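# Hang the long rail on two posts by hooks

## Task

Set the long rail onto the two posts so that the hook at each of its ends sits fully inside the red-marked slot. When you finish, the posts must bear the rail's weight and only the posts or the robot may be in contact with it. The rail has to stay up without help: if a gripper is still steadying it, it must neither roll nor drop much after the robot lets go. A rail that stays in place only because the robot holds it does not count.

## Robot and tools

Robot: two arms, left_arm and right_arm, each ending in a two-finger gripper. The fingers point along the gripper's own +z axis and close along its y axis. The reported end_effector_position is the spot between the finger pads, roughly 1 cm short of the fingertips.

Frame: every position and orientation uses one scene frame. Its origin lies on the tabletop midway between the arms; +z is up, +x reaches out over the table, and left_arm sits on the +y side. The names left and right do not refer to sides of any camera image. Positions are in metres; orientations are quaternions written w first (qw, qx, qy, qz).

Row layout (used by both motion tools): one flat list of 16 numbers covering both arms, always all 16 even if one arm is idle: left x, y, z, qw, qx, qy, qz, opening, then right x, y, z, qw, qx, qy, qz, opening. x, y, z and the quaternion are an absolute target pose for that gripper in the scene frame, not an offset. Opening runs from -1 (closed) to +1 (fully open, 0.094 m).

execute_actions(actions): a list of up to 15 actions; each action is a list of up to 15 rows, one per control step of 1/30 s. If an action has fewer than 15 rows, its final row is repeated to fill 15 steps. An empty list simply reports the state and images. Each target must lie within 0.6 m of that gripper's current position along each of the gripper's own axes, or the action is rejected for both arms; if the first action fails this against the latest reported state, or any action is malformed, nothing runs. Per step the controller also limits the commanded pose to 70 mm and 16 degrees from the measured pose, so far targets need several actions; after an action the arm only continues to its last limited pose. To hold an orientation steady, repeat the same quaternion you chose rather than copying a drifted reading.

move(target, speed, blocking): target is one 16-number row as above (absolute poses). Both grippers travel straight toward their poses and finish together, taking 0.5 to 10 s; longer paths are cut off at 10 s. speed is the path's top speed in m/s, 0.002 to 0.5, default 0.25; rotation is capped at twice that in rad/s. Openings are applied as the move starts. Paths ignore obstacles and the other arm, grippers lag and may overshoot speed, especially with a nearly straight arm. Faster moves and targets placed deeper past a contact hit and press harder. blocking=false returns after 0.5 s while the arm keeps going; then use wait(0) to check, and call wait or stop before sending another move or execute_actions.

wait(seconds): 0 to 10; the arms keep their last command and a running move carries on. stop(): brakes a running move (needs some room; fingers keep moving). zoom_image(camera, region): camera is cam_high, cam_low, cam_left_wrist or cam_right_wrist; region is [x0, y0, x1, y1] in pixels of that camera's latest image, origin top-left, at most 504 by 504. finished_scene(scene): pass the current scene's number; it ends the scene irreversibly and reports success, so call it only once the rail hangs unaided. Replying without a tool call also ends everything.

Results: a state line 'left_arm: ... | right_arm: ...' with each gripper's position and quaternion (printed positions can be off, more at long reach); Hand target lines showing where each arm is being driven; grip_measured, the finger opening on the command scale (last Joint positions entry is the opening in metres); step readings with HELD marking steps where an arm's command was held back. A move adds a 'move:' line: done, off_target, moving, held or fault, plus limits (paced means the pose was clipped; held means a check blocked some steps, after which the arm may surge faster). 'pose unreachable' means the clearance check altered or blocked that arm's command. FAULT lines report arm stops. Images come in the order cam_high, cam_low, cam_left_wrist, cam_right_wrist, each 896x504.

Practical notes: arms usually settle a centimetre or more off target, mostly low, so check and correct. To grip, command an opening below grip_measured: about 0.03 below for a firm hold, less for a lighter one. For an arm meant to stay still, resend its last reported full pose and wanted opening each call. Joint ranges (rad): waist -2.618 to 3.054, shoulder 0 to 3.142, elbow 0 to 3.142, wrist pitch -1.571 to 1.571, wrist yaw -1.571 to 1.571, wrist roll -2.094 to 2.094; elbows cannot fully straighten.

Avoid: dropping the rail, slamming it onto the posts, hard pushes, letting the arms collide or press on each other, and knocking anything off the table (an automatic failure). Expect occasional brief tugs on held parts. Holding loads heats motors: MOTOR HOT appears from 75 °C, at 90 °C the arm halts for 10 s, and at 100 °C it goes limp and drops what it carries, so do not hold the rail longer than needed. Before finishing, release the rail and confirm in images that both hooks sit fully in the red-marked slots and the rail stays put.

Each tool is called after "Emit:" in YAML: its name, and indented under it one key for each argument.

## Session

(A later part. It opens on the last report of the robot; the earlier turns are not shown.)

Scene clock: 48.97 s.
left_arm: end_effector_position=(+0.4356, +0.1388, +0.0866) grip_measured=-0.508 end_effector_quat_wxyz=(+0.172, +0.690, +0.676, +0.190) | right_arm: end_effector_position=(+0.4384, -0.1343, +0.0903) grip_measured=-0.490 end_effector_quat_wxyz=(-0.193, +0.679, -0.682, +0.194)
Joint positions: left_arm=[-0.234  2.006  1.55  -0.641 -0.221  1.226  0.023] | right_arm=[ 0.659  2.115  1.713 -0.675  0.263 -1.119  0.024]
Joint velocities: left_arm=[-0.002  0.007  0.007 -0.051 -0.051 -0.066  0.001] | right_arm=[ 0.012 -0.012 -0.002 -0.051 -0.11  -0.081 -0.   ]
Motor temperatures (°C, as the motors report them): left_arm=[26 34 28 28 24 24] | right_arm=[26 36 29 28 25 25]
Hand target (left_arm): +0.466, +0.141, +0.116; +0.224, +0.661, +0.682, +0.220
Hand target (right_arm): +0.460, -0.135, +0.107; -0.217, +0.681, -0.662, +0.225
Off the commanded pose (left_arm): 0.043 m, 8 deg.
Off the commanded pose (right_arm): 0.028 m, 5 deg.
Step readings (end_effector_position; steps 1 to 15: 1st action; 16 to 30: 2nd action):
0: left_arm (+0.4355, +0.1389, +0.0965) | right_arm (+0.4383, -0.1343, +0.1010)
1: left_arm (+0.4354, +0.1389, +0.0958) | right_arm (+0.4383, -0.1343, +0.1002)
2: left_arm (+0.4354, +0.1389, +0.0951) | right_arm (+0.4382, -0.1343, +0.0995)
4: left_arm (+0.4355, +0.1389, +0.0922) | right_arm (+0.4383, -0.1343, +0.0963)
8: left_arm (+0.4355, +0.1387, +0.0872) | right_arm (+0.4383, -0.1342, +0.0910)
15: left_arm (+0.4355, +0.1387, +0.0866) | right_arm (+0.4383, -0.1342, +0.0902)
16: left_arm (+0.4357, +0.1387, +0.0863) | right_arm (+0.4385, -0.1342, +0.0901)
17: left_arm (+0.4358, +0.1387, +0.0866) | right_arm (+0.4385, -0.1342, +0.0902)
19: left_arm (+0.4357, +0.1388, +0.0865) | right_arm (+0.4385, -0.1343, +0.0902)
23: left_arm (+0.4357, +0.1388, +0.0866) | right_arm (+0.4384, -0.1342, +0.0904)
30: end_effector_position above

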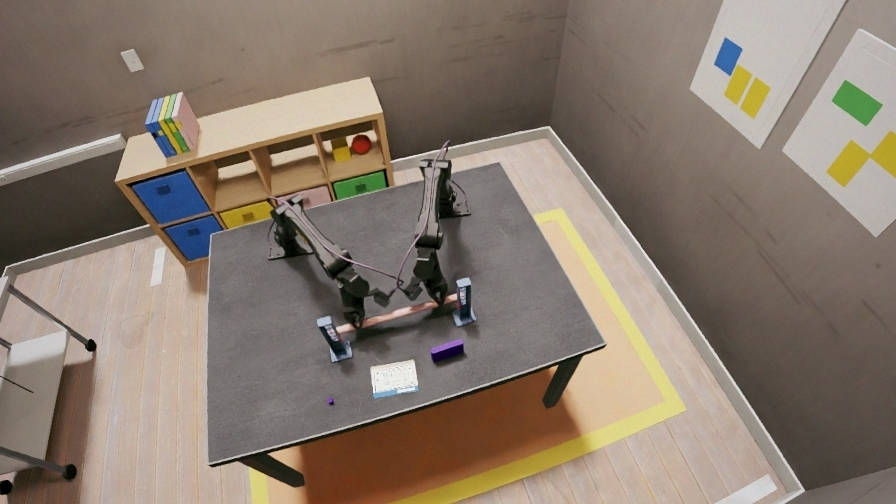

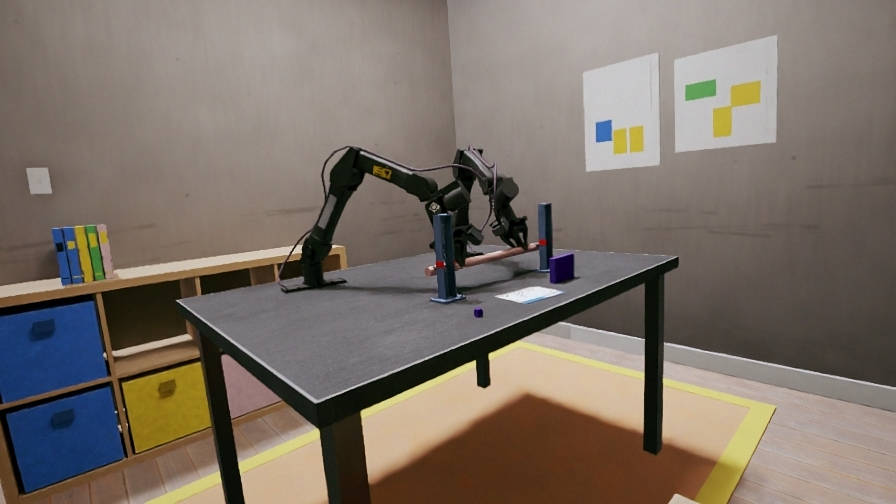

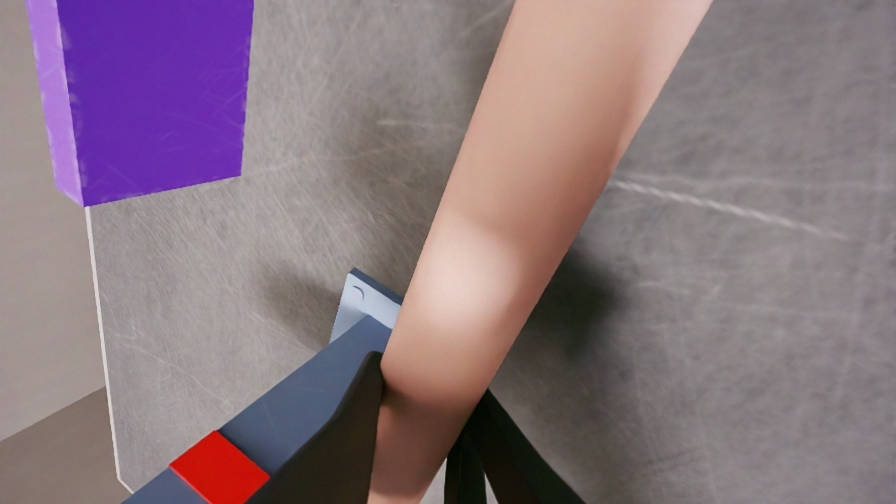

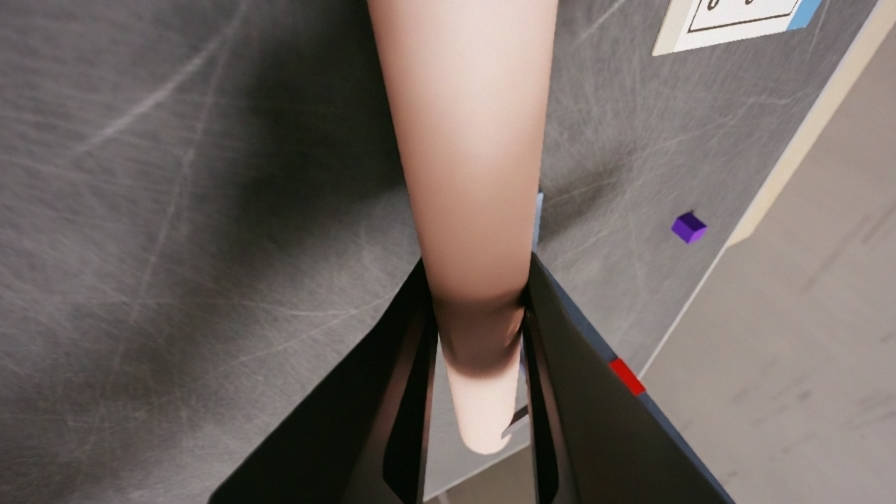

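Emit:
move:
  target: [0.44,0.132,0.127,0.225,0.66,0.682,0.218,-0.55,0.432,-0.141,0.119,0.218,-0.682,0.66,-0.225,-0.55]
  speed: 0.04

Emit:
execute_actions:
  actions:
    - [[0.452,0.132,0.126,0.225,0.66,0.682,0.218,-0.55,0.444,-0.141,0.118,0.218,-0.682,0.66,-0.225,-0.55]]
    - [[0.46,0.132,0.124,0.225,0.66,0.682,0.218,-0.55,0.452,-0.141,0.116,0.218,-0.682,0.66,-0.225,-0.55]]
    - [[0.463,0.132,0.121,0.225,0.66,0.682,0.218,-0.55,0.455,-0.141,0.113,0.218,-0.682,0.66,-0.225,-0.55]]
    - [[0.465,0.132,0.118,0.225,0.66,0.682,0.218,-0.55,0.457,-0.141,0.11,0.218,-0.682,0.66,-0.225,-0.55]]

Scene clock: 51.53 s.
left_arm: end_effector_position=(+0.4275, +0.1330, +0.0987) grip_measured=-0.508 end_effector_quat_wxyz=(+0.185, +0.688, +0.675, +0.195) | right_arm: end_effector_position=(+0.4307, -0.1403, +0.1024) grip_measured=-0.490 end_effector_quat_wxyz=(-0.208, +0.673, -0.680, +0.202)
Joint positions: left_arm=[-0.255  1.959  1.52  -0.635 -0.231  1.208  0.023] | right_arm=[ 0.659  2.043  1.634 -0.633  0.271 -1.12   0.024]
Joint velocities: left_arm=[ 0.007 -0.007  0.002 -0.022 -0.051  0.007  0.   ] | right_arm=[ 0.002 -0.012  0.012 -0.007 -0.022  0.066  0.001]
Motor temperatures (°C, as the motors report them): left_arm=[26 34 28 28 24 24] | right_arm=[26 36 29 28 25 25]
Hand target (left_arm): +0.439, +0.132, +0.128; +0.224, +0.661, +0.682, +0.218
Hand target (right_arm): +0.431, -0.141, +0.119; -0.217, +0.682, -0.661, +0.225
Off the commanded pose (left_arm): 0.031 m, 6 deg.
Off the commanded pose (right_arm): 0.017 m, 4 deg.
move: off_target (left_arm, right_arm)

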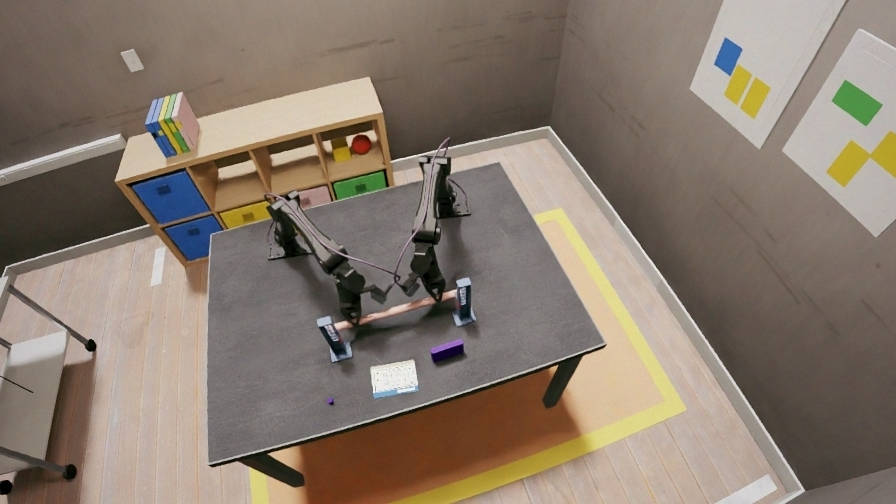

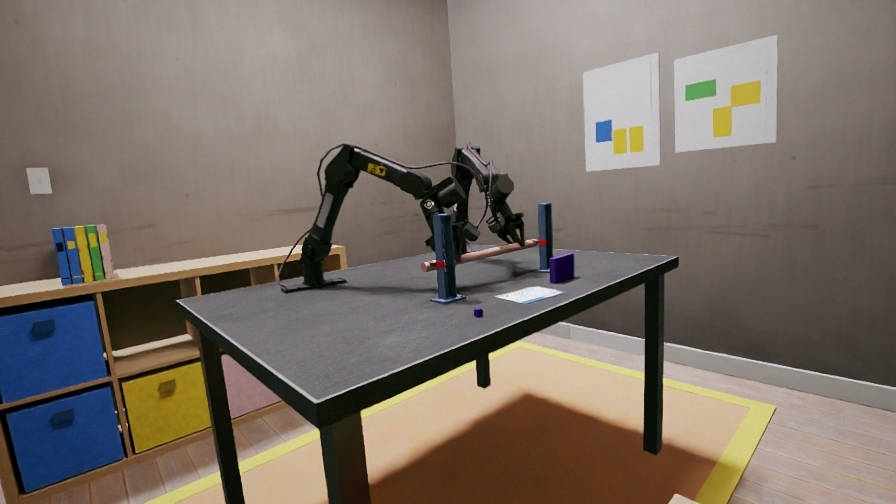

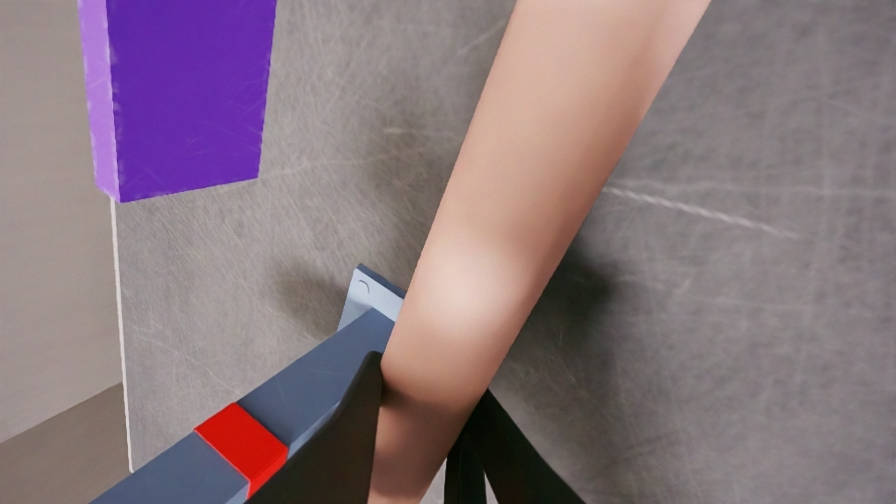

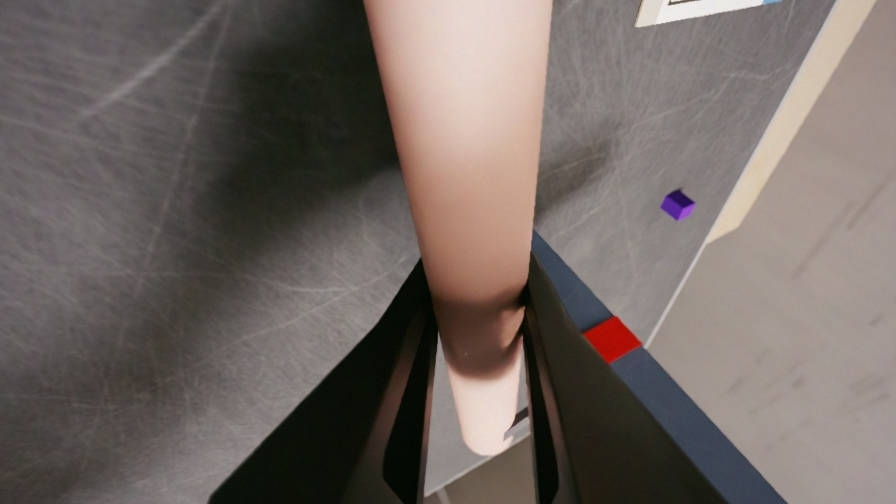

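Scene clock: 53.53 s.
left_arm: end_effector_position=(+0.4355, +0.1320, +0.0952) grip_measured=-0.508 end_effector_quat_wxyz=(+0.180, +0.688, +0.676, +0.197) | right_arm: end_effector_position=(+0.4383, -0.1413, +0.0992) grip_measured=-0.490 end_effector_quat_wxyz=(-0.202, +0.676, -0.680, +0.201)
Joint positions: left_arm=[-0.252  1.997  1.562 -0.646 -0.236  1.21   0.023] | right_arm=[ 0.648  2.079  1.681 -0.655  0.266 -1.133  0.024]
Joint velocities: left_arm=[-0.002 -0.002  0.007 -0.037 -0.037 -0.022  0.   ] | right_arm=[-0.007 -0.012  0.007 -0.051 -0.022  0.037 -0.001]
Motor temperatures (°C, as the motors report them): left_arm=[26 34 28 28 24 24] | right_arm=[26 36 30 28 25 25]
Hand target (left_arm): +0.462, +0.134, +0.120; +0.225, +0.661, +0.682, +0.219
Hand target (right_arm): +0.456, -0.142, +0.111; -0.217, +0.682, -0.661, +0.226
Off the commanded pose (left_arm): 0.037 m, 7 deg.
Off the commanded pose (right_arm): 0.022 m, 4 deg.
Step readings (end_effector_position; steps 1 to 15: 1st action; 16 to 30: 2nd action; 31 to 45: 3rd action; 46 to 60: 4th action):
0: left_arm (+0.4275, +0.1330, +0.0987) | right_arm (+0.4307, -0.1403, +0.1024)
1: left_arm (+0.4278, +0.1328, +0.0991) | right_arm (+0.4308, -0.1402, +0.1027)
2: left_arm (+0.4281, +0.1328, +0.0996) | right_arm (+0.4313, -0.1402, +0.1029)
4: left_arm (+0.4291, +0.1325, +0.1011) | right_arm (+0.4328, -0.1405, +0.1042)
8: left_arm (+0.4302, +0.1321, +0.1027) | right_arm (+0.4342, -0.1411, +0.1056)
15: left_arm (+0.4302, +0.1321, +0.1027) | right_arm (+0.4343, -0.1411, +0.1057)
16: left_arm (+0.4308, +0.1319, +0.1025) | right_arm (+0.4351, -0.1411, +0.1056)
17: left_arm (+0.4329, +0.1318, +0.1026) | right_arm (+0.4371, -0.1411, +0.1057)
19: left_arm (+0.4355, +0.1320, +0.1009) | right_arm (+0.4383, -0.1412, +0.1044)
23: left_arm (+0.4355, +0.1320, +0.0978) | right_arm (+0.4383, -0.1413, +0.1016)
30: left_arm (+0.4355, +0.1320, +0.0974) | right_arm (+0.4383, -0.1413, +0.1015)
31: left_arm (+0.4356, +0.1319, +0.0972) | right_arm (+0.4383, -0.1412, +0.1012)
32: left_arm (+0.4356, +0.1319, +0.0971) | right_arm (+0.4383, -0.1412, +0.1010)
34: left_arm (+0.4355, +0.1319, +0.0965) | right_arm (+0.4383, -0.1412, +0.1004)
38: left_arm (+0.4355, +0.1319, +0.0954) | right_arm (+0.4383, -0.1411, +0.0996)
45: left_arm (+0.4355, +0.1320, +0.0952) | right_arm (+0.4383, -0.1412, +0.0994)
46: left_arm (+0.4355, +0.1320, +0.0952) | right_arm (+0.4383, -0.1413, +0.0993)
47: left_arm (+0.4355, +0.1320, +0.0952) | right_arm (+0.4383, -0.1413, +0.0993)
49: left_arm (+0.4355, +0.1320, +0.0952) | right_arm (+0.4384, -0.1414, +0.0993)
53: left_arm (+0.4355, +0.1320, +0.0952) | right_arm (+0.4383, -0.1413, +0.0992)
60: end_effector_position above

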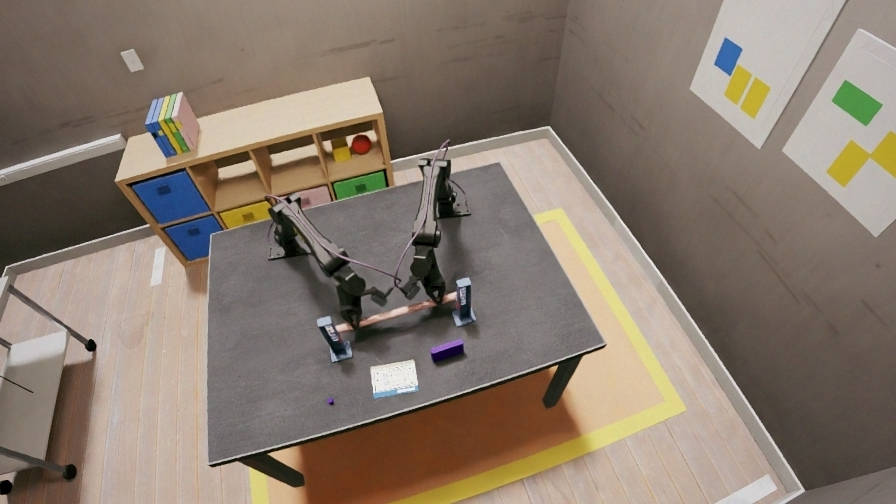

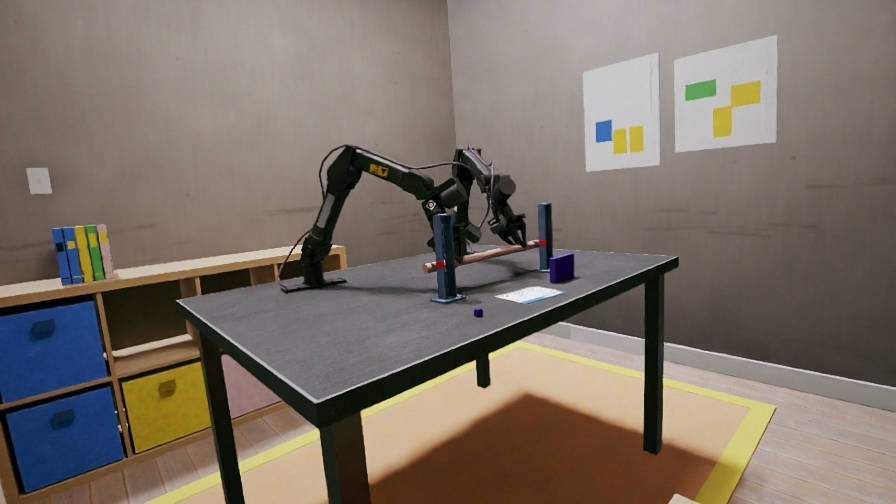

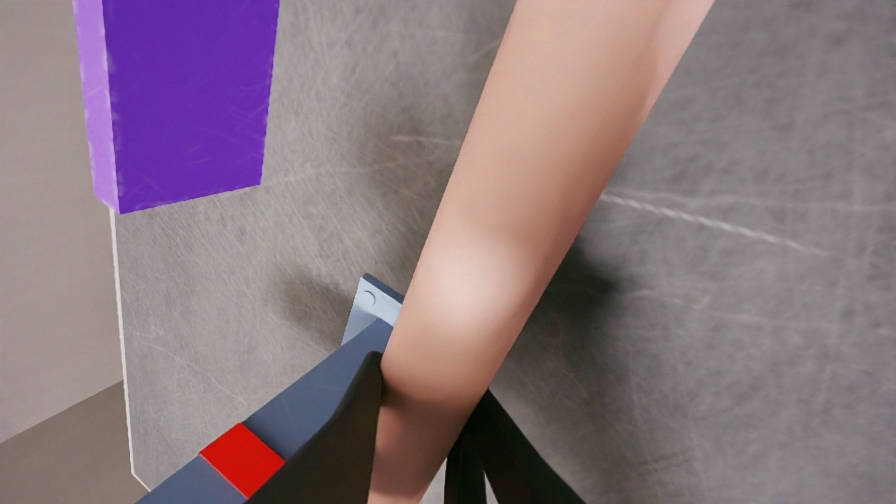

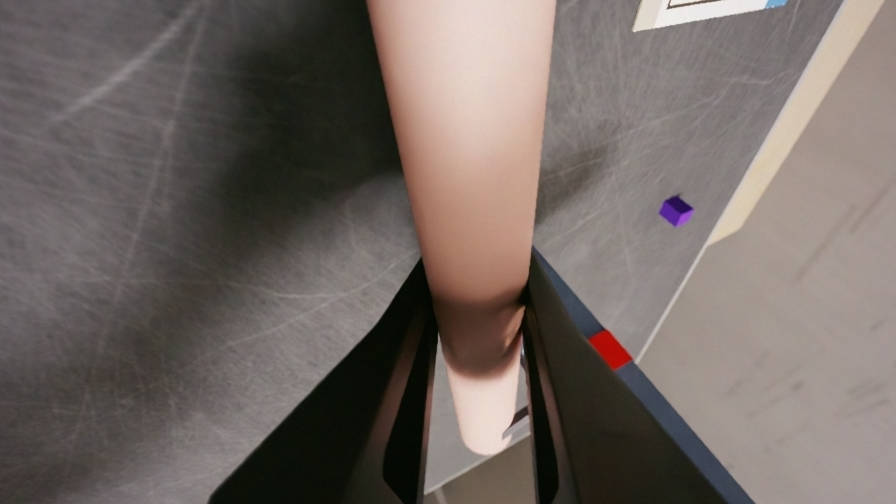

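Emit:
execute_actions:
  actions:
    - [[0.46,0.138,0.123,0.225,0.66,0.682,0.218,-0.55,0.452,-0.135,0.115,0.218,-0.682,0.66,-0.225,-0.55]]
    - [[0.46,0.143,0.123,0.225,0.66,0.682,0.218,-0.55,0.452,-0.13,0.115,0.218,-0.682,0.66,-0.225,-0.55]]
    - [[0.46,0.147,0.123,0.225,0.66,0.682,0.218,-0.55,0.452,-0.126,0.115,0.218,-0.682,0.66,-0.225,-0.55]]
    - [[0.46,0.151,0.123,0.225,0.66,0.682,0.218,-0.55,0.452,-0.122,0.115,0.218,-0.682,0.66,-0.225,-0.55]]
    - [[0.46,0.155,0.123,0.225,0.66,0.682,0.218,-0.55,0.452,-0.118,0.115,0.218,-0.682,0.66,-0.225,-0.55]]

Emit:
zoom_image:
  camera: "cam_low"
  region: [415, 225, 560, 280]

Scene clock: 56.30 s.
left_arm: end_effector_position=(+0.4355, +0.1458, +0.0900) grip_measured=-0.508 end_effector_quat_wxyz=(+0.177, +0.690, +0.677, +0.183) | right_arm: end_effector_position=(+0.4380, -0.1275, +0.0964) grip_measured=-0.490 end_effector_quat_wxyz=(-0.194, +0.677, -0.682, +0.197)
Joint positions: left_arm=[-0.212  1.99   1.541 -0.643 -0.195  1.241  0.023] | right_arm=[ 0.675  2.122  1.745 -0.7    0.277 -1.105  0.024]
Joint velocities: left_arm=[ 0.002 -0.012 -0.017 -0.022  0.066  0.095 -0.001] | right_arm=[-0.007  0.012  0.002 -0.051 -0.022 -0.066 -0.001]
Motor temperatures (°C, as the motors report them): left_arm=[27 35 28 28 24 24] | right_arm=[26 36 30 28 25 25]
Hand target (left_arm): +0.457, +0.156, +0.124; +0.223, +0.661, +0.682, +0.219
Hand target (right_arm): +0.450, -0.118, +0.116; -0.218, +0.682, -0.661, +0.224
Off the commanded pose (left_arm): 0.042 m, 8 deg.
Off the commanded pose (right_arm): 0.025 m, 5 deg.
Step readings (end_effector_position; steps 1 to 15: 1st action; 16 to 30: 2nd action; 31 to 45: 3rd action; 46 to 60: 4th action; 61 to 75: 5th action):
0: left_arm (+0.4355, +0.1320, +0.0952) | right_arm (+0.4383, -0.1413, +0.0992)
1: left_arm (+0.4356, +0.1321, +0.0952) | right_arm (+0.4384, -0.1413, +0.0996)
2: left_arm (+0.4355, +0.1322, +0.0951) | right_arm (+0.4384, -0.1413, +0.0995)
4: left_arm (+0.4355, +0.1320, +0.0949) | right_arm (+0.4384, -0.1413, +0.0995)
8: left_arm (+0.4355, +0.1322, +0.0948) | right_arm (+0.4383, -0.1413, +0.0993)
15: left_arm (+0.4355, +0.1320, +0.0948) | right_arm (+0.4383, -0.1413, +0.0994)
16: left_arm (+0.4356, +0.1324, +0.0947) | right_arm (+0.4384, -0.1411, +0.0994)
17: left_arm (+0.4355, +0.1323, +0.0946) | right_arm (+0.4382, -0.1411, +0.0992)
19: left_arm (+0.4356, +0.1326, +0.0944) | right_arm (+0.4382, -0.1408, +0.0989)
23: left_arm (+0.4356, +0.1331, +0.0941) | right_arm (+0.4382, -0.1401, +0.0987)
30: left_arm (+0.4356, +0.1333, +0.0941) | right_arm (+0.4381, -0.1401, +0.0985)
31: left_arm (+0.4356, +0.1334, +0.0940) | right_arm (+0.4381, -0.1398, +0.0986)
32: left_arm (+0.4357, +0.1335, +0.0939) | right_arm (+0.4381, -0.1398, +0.0988)
34: left_arm (+0.4356, +0.1344, +0.0937) | right_arm (+0.4381, -0.1388, +0.0984)
38: left_arm (+0.4356, +0.1368, +0.0924) | right_arm (+0.4380, -0.1367, +0.0977)
45: left_arm (+0.4356, +0.1374, +0.0922) | right_arm (+0.4379, -0.1360, +0.0976)
46: left_arm (+0.4356, +0.1376, +0.0921) | right_arm (+0.4381, -0.1359, +0.0975)
47: left_arm (+0.4356, +0.1376, +0.0921) | right_arm (+0.4380, -0.1356, +0.0975)
49: left_arm (+0.4354, +0.1390, +0.0910) | right_arm (+0.4380, -0.1344, +0.0972)
53: left_arm (+0.4354, +0.1417, +0.0897) | right_arm (+0.4379, -0.1319, +0.0962)
60: left_arm (+0.4355, +0.1418, +0.0896) | right_arm (+0.4379, -0.1317, +0.0962)
61: left_arm (+0.4356, +0.1420, +0.0898) | right_arm (+0.4379, -0.1313, +0.0963)
62: left_arm (+0.4355, +0.1422, +0.0898) | right_arm (+0.4380, -0.1313, +0.0963)
64: left_arm (+0.4356, +0.1436, +0.0899) | right_arm (+0.4380, -0.1296, +0.0964)
68: left_arm (+0.4356, +0.1458, +0.0902) | right_arm (+0.4380, -0.1275, +0.0964)
75: end_effector_position above

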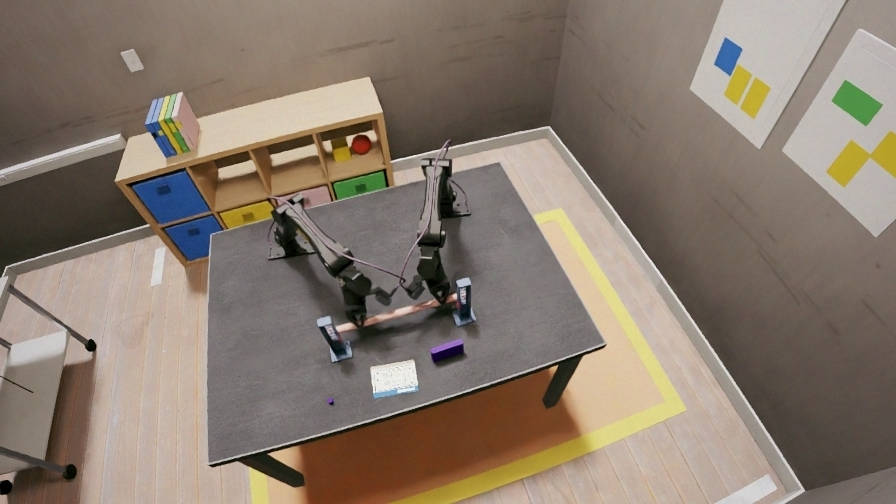

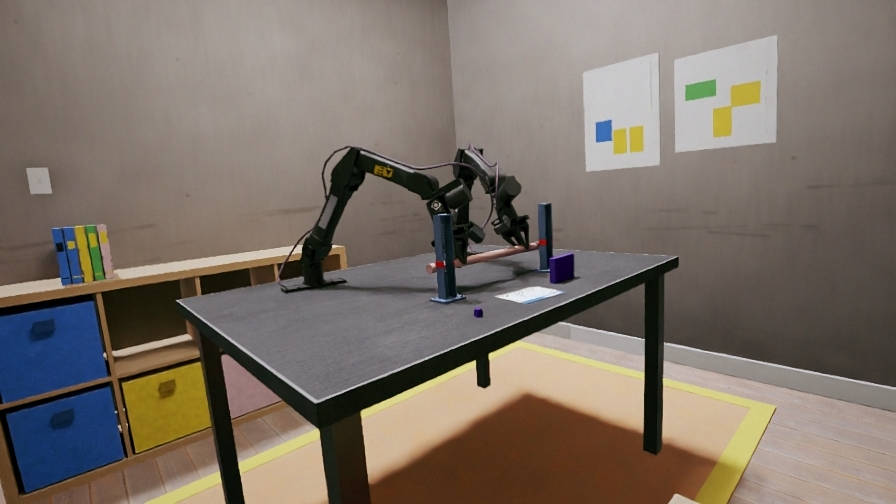

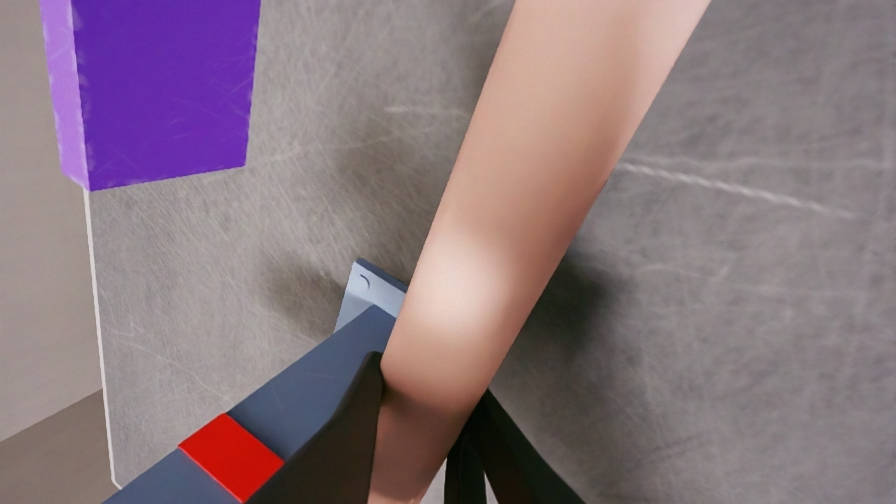

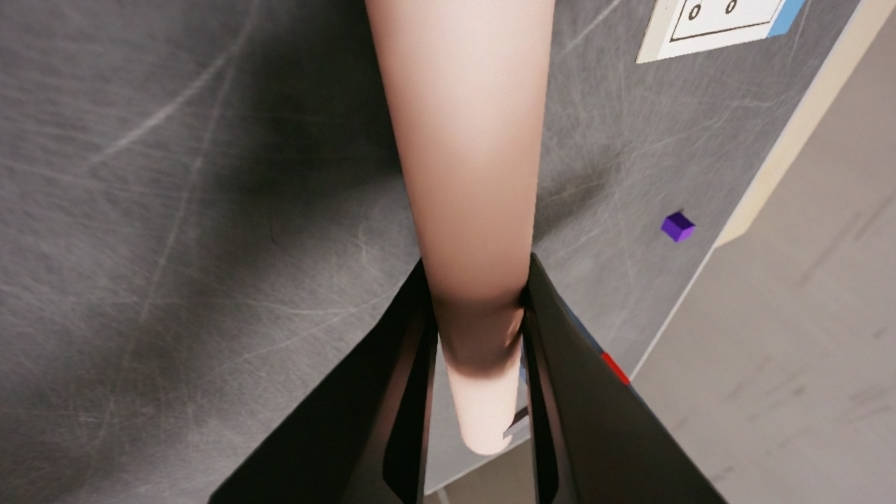

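Region (415, 225, 560, 280) of cam_low's 896x504 image, scaled by 3.476, with more detail than that image has; it fills the top 191 rows of this view, and the rest is white.

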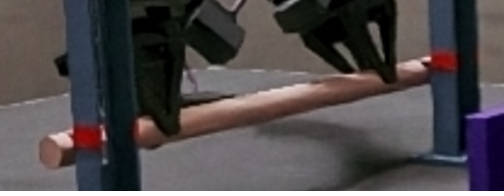

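It sagged too low during the sweep. Sweeping upward at this y.

Emit:
execute_actions:
  actions:
    - [[0.458,0.147,0.13,0.225,0.66,0.682,0.218,-0.55,0.45,-0.126,0.118,0.218,-0.682,0.66,-0.225,-0.55]]
    - [[0.458,0.147,0.134,0.225,0.66,0.682,0.218,-0.55,0.45,-0.126,0.122,0.218,-0.682,0.66,-0.225,-0.55]]
    - [[0.459,0.147,0.138,0.225,0.66,0.682,0.218,-0.55,0.451,-0.126,0.126,0.218,-0.682,0.66,-0.225,-0.55]]
    - [[0.46,0.147,0.141,0.225,0.66,0.682,0.218,-0.55,0.452,-0.126,0.129,0.218,-0.682,0.66,-0.225,-0.55]]

Scene clock: 58.57 s.
left_arm: end_effector_position=(+0.4370, +0.1465, +0.0989) grip_measured=-0.508 end_effector_quat_wxyz=(+0.174, +0.691, +0.677, +0.186) | right_arm: end_effector_position=(+0.4384, -0.1267, +0.1014) grip_measured=-0.490 end_effector_quat_wxyz=(-0.195, +0.677, -0.683, +0.195)
Joint positions: left_arm=[-0.212  1.99   1.577 -0.681 -0.202  1.243  0.023] | right_arm=[ 0.675  2.122  1.765 -0.72   0.274 -1.102  0.024]
Joint velocities: left_arm=[-0.007  0.017  0.012 -0.007 -0.037 -0.051  0.   ] | right_arm=[-0.002 -0.007 -0.002  0.037 -0.051 -0.022 -0.001]
Motor temperatures (°C, as the motors report them): left_arm=[27 36 28 29 24 24] | right_arm=[26 37 30 28 25 25]
Hand target (left_arm): +0.457, +0.148, +0.142; +0.225, +0.661, +0.682, +0.219
Hand target (right_arm): +0.450, -0.127, +0.130; -0.217, +0.682, -0.661, +0.225
Off the commanded pose (left_arm): 0.048 m, 8 deg.
Off the commanded pose (right_arm): 0.031 m, 5 deg.
Step readings (end_effector_position; steps 1 to 15: 1st action; 16 to 30: 2nd action; 31 to 45: 3rd action; 46 to 60: 4th action):
0: left_arm (+0.4355, +0.1458, +0.0900) | right_arm (+0.4380, -0.1275, +0.0964)
1: left_arm (+0.4355, +0.1458, +0.0900) | right_arm (+0.4380, -0.1275, +0.0964)
2: left_arm (+0.4355, +0.1458, +0.0900) | right_arm (+0.4380, -0.1275, +0.0964)
4: left_arm (+0.4355, +0.1458, +0.0900) | right_arm (+0.4380, -0.1275, +0.0964)
8: left_arm (+0.4355, +0.1458, +0.0900) | right_arm (+0.4380, -0.1275, +0.0964)
15: left_arm (+0.4355, +0.1458, +0.0900) | right_arm (+0.4380, -0.1275, +0.0964)
16: left_arm (+0.4354, +0.1458, +0.0900) | right_arm (+0.4380, -0.1276, +0.0964)
17: left_arm (+0.4354, +0.1458, +0.0900) | right_arm (+0.4380, -0.1276, +0.0964)
19: left_arm (+0.4354, +0.1458, +0.0900) | right_arm (+0.4380, -0.1276, +0.0964)
23: left_arm (+0.4354, +0.1458, +0.0900) | right_arm (+0.4380, -0.1276, +0.0964)
30: left_arm (+0.4354, +0.1458, +0.0900) | right_arm (+0.4380, -0.1276, +0.0964)
31: left_arm (+0.4356, +0.1458, +0.0908) | right_arm (+0.4379, -0.1276, +0.0964)
32: left_arm (+0.4356, +0.1458, +0.0916) | right_arm (+0.4379, -0.1276, +0.0963)
34: left_arm (+0.4358, +0.1458, +0.0933) | right_arm (+0.4379, -0.1275, +0.0970)
38: left_arm (+0.4357, +0.1460, +0.0941) | right_arm (+0.4379, -0.1273, +0.0974)
45: left_arm (+0.4358, +0.1461, +0.0943) | right_arm (+0.4380, -0.1272, +0.0977)
46: left_arm (+0.4359, +0.1460, +0.0949) | right_arm (+0.4381, -0.1270, +0.0983)
47: left_arm (+0.4359, +0.1461, +0.0956) | right_arm (+0.4381, -0.1270, +0.0988)
49: left_arm (+0.4360, +0.1463, +0.0970) | right_arm (+0.4382, -0.1269, +0.1002)
53: left_arm (+0.4363, +0.1464, +0.0980) | right_arm (+0.4383, -0.1268, +0.1010)
60: end_effector_position above

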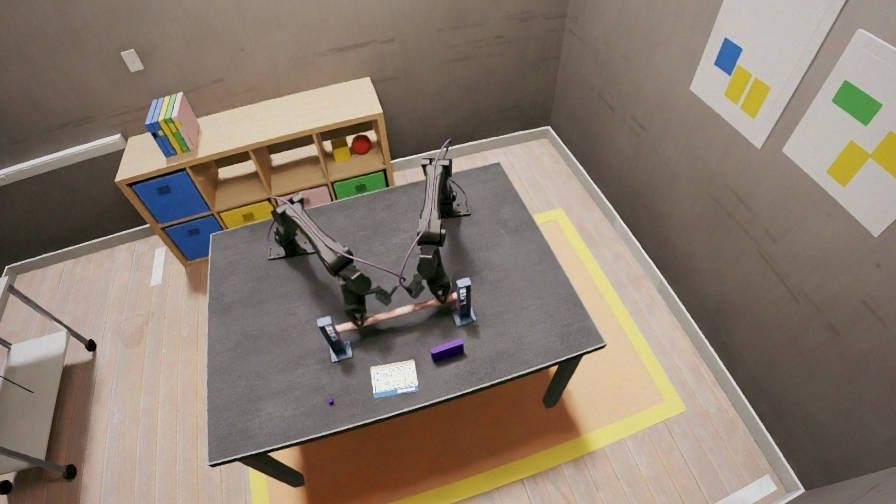

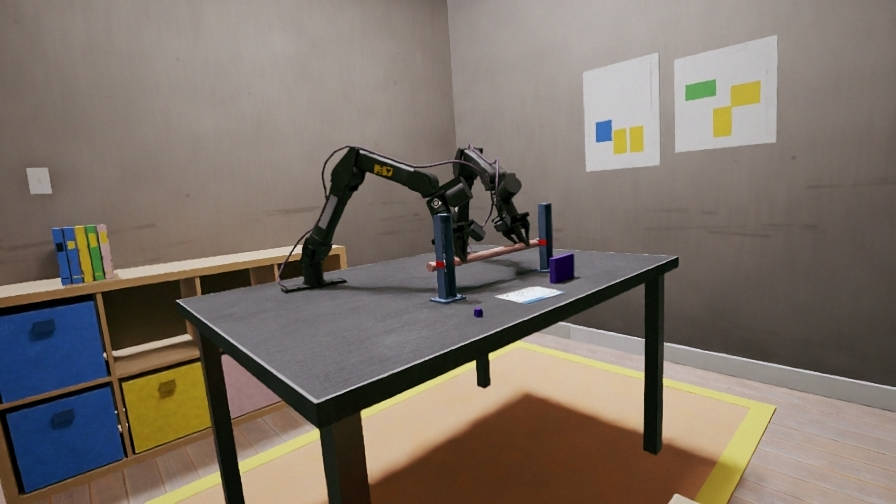

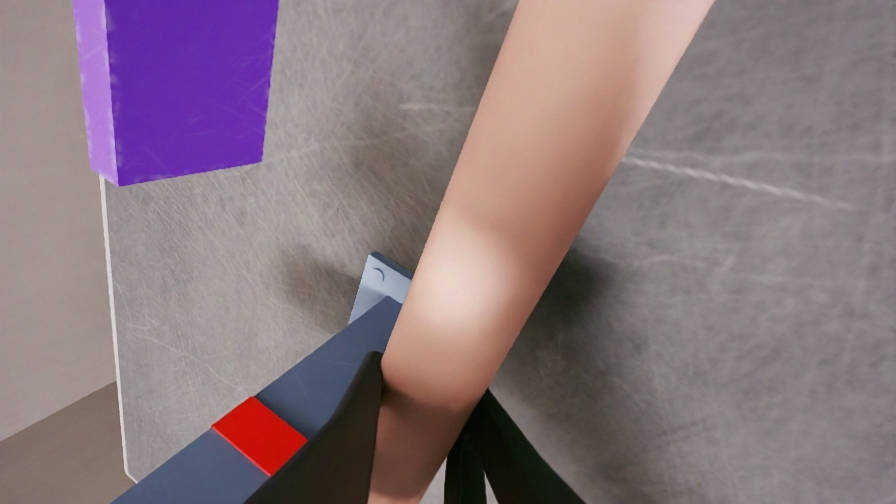

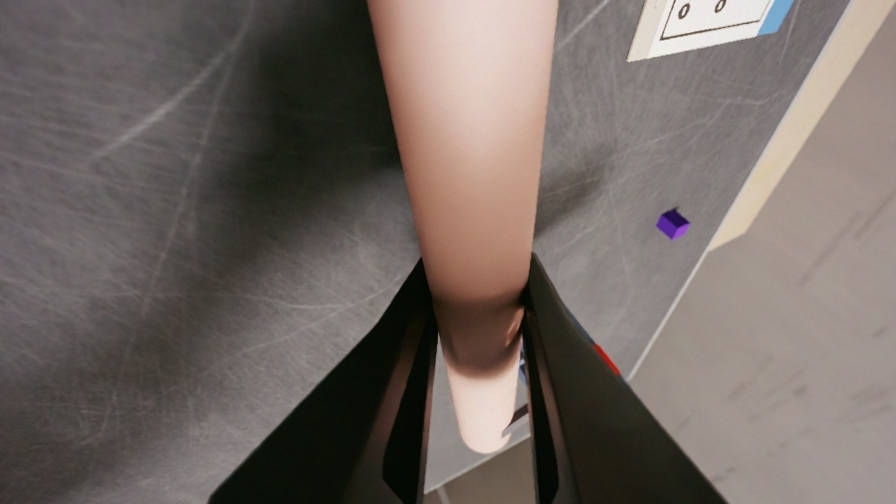

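The left hook is starting to enter.

Emit:
execute_actions:
  actions:
    - [[0.461,0.147,0.14,0.225,0.66,0.682,0.218,-0.55,0.453,-0.126,0.132,0.218,-0.682,0.66,-0.225,-0.55]]
    - [[0.465,0.147,0.138,0.225,0.66,0.682,0.218,-0.55,0.457,-0.126,0.132,0.218,-0.682,0.66,-0.225,-0.55]]
    - [[0.47,0.147,0.136,0.225,0.66,0.682,0.218,-0.55,0.462,-0.126,0.13,0.218,-0.682,0.66,-0.225,-0.55]]

Emit:
zoom_image:
  camera: "cam_low"
  region: [415, 225, 560, 280]

Scene clock: 60.23 s.
left_arm: end_effector_position=(+0.4434, +0.1456, +0.1031) grip_measured=-0.508 end_effector_quat_wxyz=(+0.178, +0.688, +0.678, +0.190) | right_arm: end_effector_position=(+0.4479, -0.1276, +0.1087) grip_measured=-0.490 end_effector_quat_wxyz=(-0.198, +0.678, -0.679, +0.200)
Joint positions: left_arm=[-0.21   2.002  1.606 -0.686 -0.207  1.242  0.023] | right_arm=[ 0.665  2.143  1.823 -0.744  0.275 -1.12   0.024]
Joint velocities: left_arm=[-0.012  0.007 -0.037 -0.007 -0.022 -0.007 -0.001] | right_arm=[-0.012 -0.012  0.027 -0.066 -0.037 -0.022 -0.001]
Motor temperatures (°C, as the motors report them): left_arm=[27 36 28 29 24 24] | right_arm=[26 37 30 28 25 25]
Hand target (left_arm): +0.467, +0.148, +0.138; +0.225, +0.661, +0.682, +0.219
Hand target (right_arm): +0.460, -0.127, +0.131; -0.218, +0.682, -0.661, +0.225
Off the commanded pose (left_arm): 0.042 m, 7 deg.
Off the commanded pose (right_arm): 0.026 m, 4 deg.
Step readings (end_effector_position; steps 1 to 15: 1st action; 16 to 30: 2nd action; 31 to 45: 3rd action):
0: left_arm (+0.4370, +0.1465, +0.0989) | right_arm (+0.4384, -0.1267, +0.1014)
1: left_arm (+0.4370, +0.1465, +0.0989) | right_arm (+0.4386, -0.1266, +0.1021)
2: left_arm (+0.4370, +0.1465, +0.0989) | right_arm (+0.4386, -0.1266, +0.1027)
4: left_arm (+0.4371, +0.1467, +0.0989) | right_arm (+0.4389, -0.1265, +0.1043)
8: left_arm (+0.4381, +0.1465, +0.1000) | right_arm (+0.4405, -0.1266, +0.1067)
15: left_arm (+0.4395, +0.1460, +0.1021) | right_arm (+0.4420, -0.1274, +0.1083)
16: left_arm (+0.4399, +0.1458, +0.1027) | right_arm (+0.4423, -0.1272, +0.1089)
17: left_arm (+0.4403, +0.1458, +0.1034) | right_arm (+0.4428, -0.1273, +0.1091)
19: left_arm (+0.4403, +0.1459, +0.1034) | right_arm (+0.4432, -0.1273, +0.1093)
23: left_arm (+0.4403, +0.1459, +0.1034) | right_arm (+0.4432, -0.1273, +0.1093)
30: left_arm (+0.4403, +0.1459, +0.1034) | right_arm (+0.4432, -0.1273, +0.1092)
31: left_arm (+0.4406, +0.1457, +0.1035) | right_arm (+0.4436, -0.1274, +0.1092)
32: left_arm (+0.4411, +0.1458, +0.1033) | right_arm (+0.4445, -0.1274, +0.1089)
34: left_arm (+0.4425, +0.1458, +0.1033) | right_arm (+0.4468, -0.1277, +0.1087)
38: left_arm (+0.4434, +0.1456, +0.1031) | right_arm (+0.4479, -0.1276, +0.1087)
45: end_effector_position above

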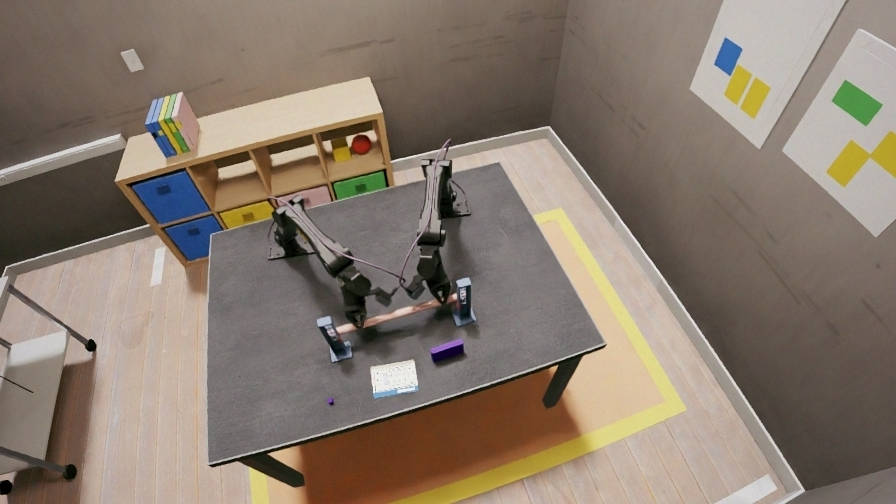

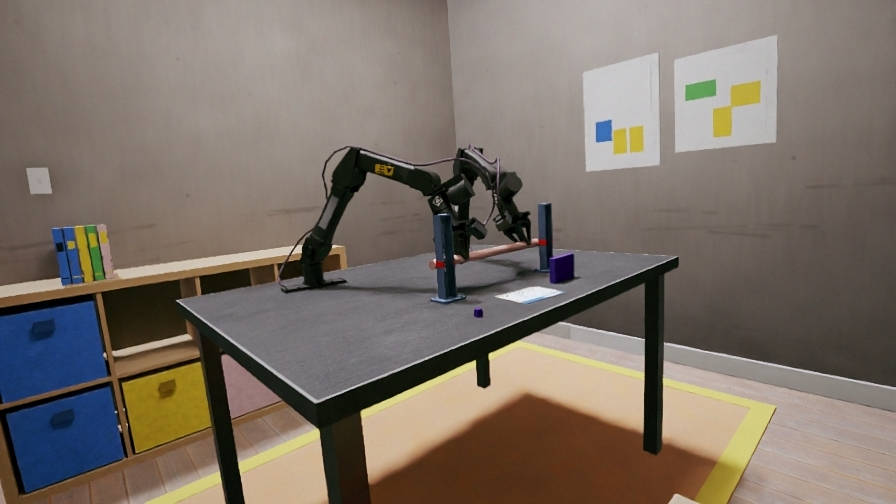

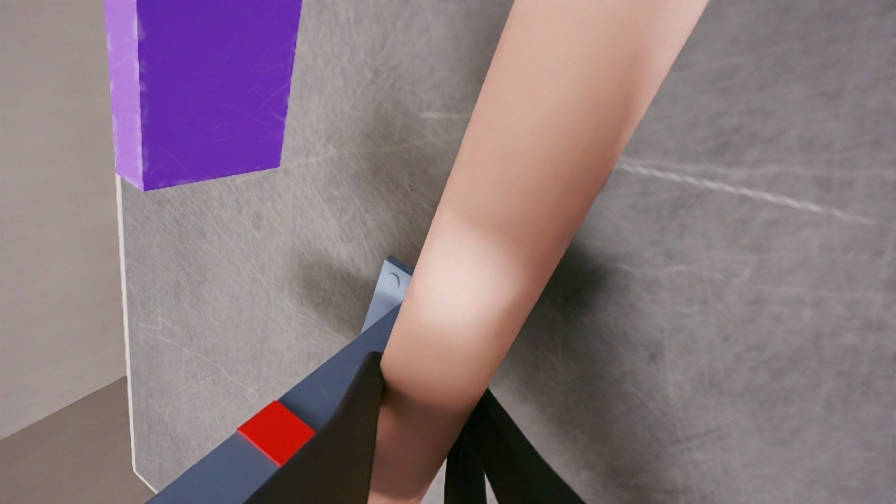

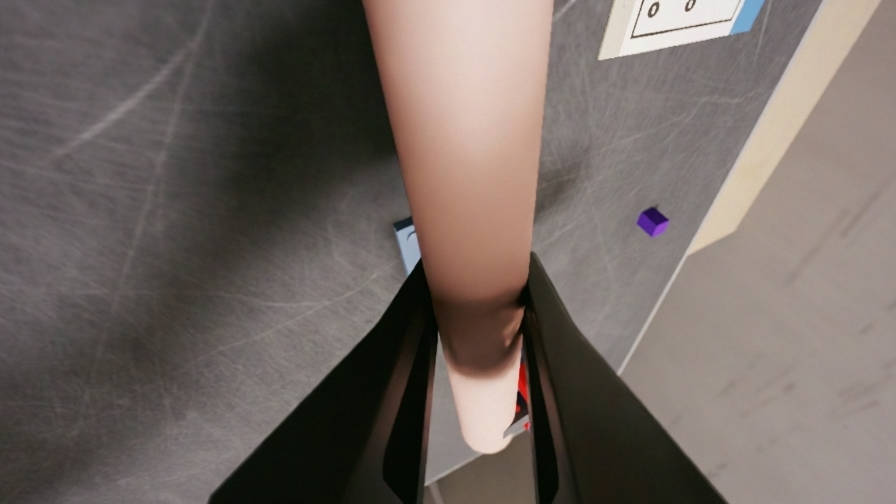

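Region (415, 225, 560, 280) of cam_low's 896x504 image, scaled by 3.476, with more detail than that image has; it fills the top 191 rows of this view, and the rest is white.

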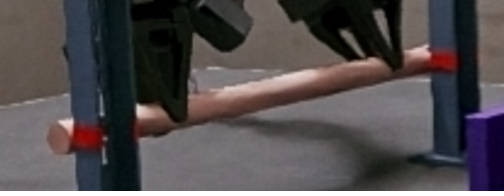

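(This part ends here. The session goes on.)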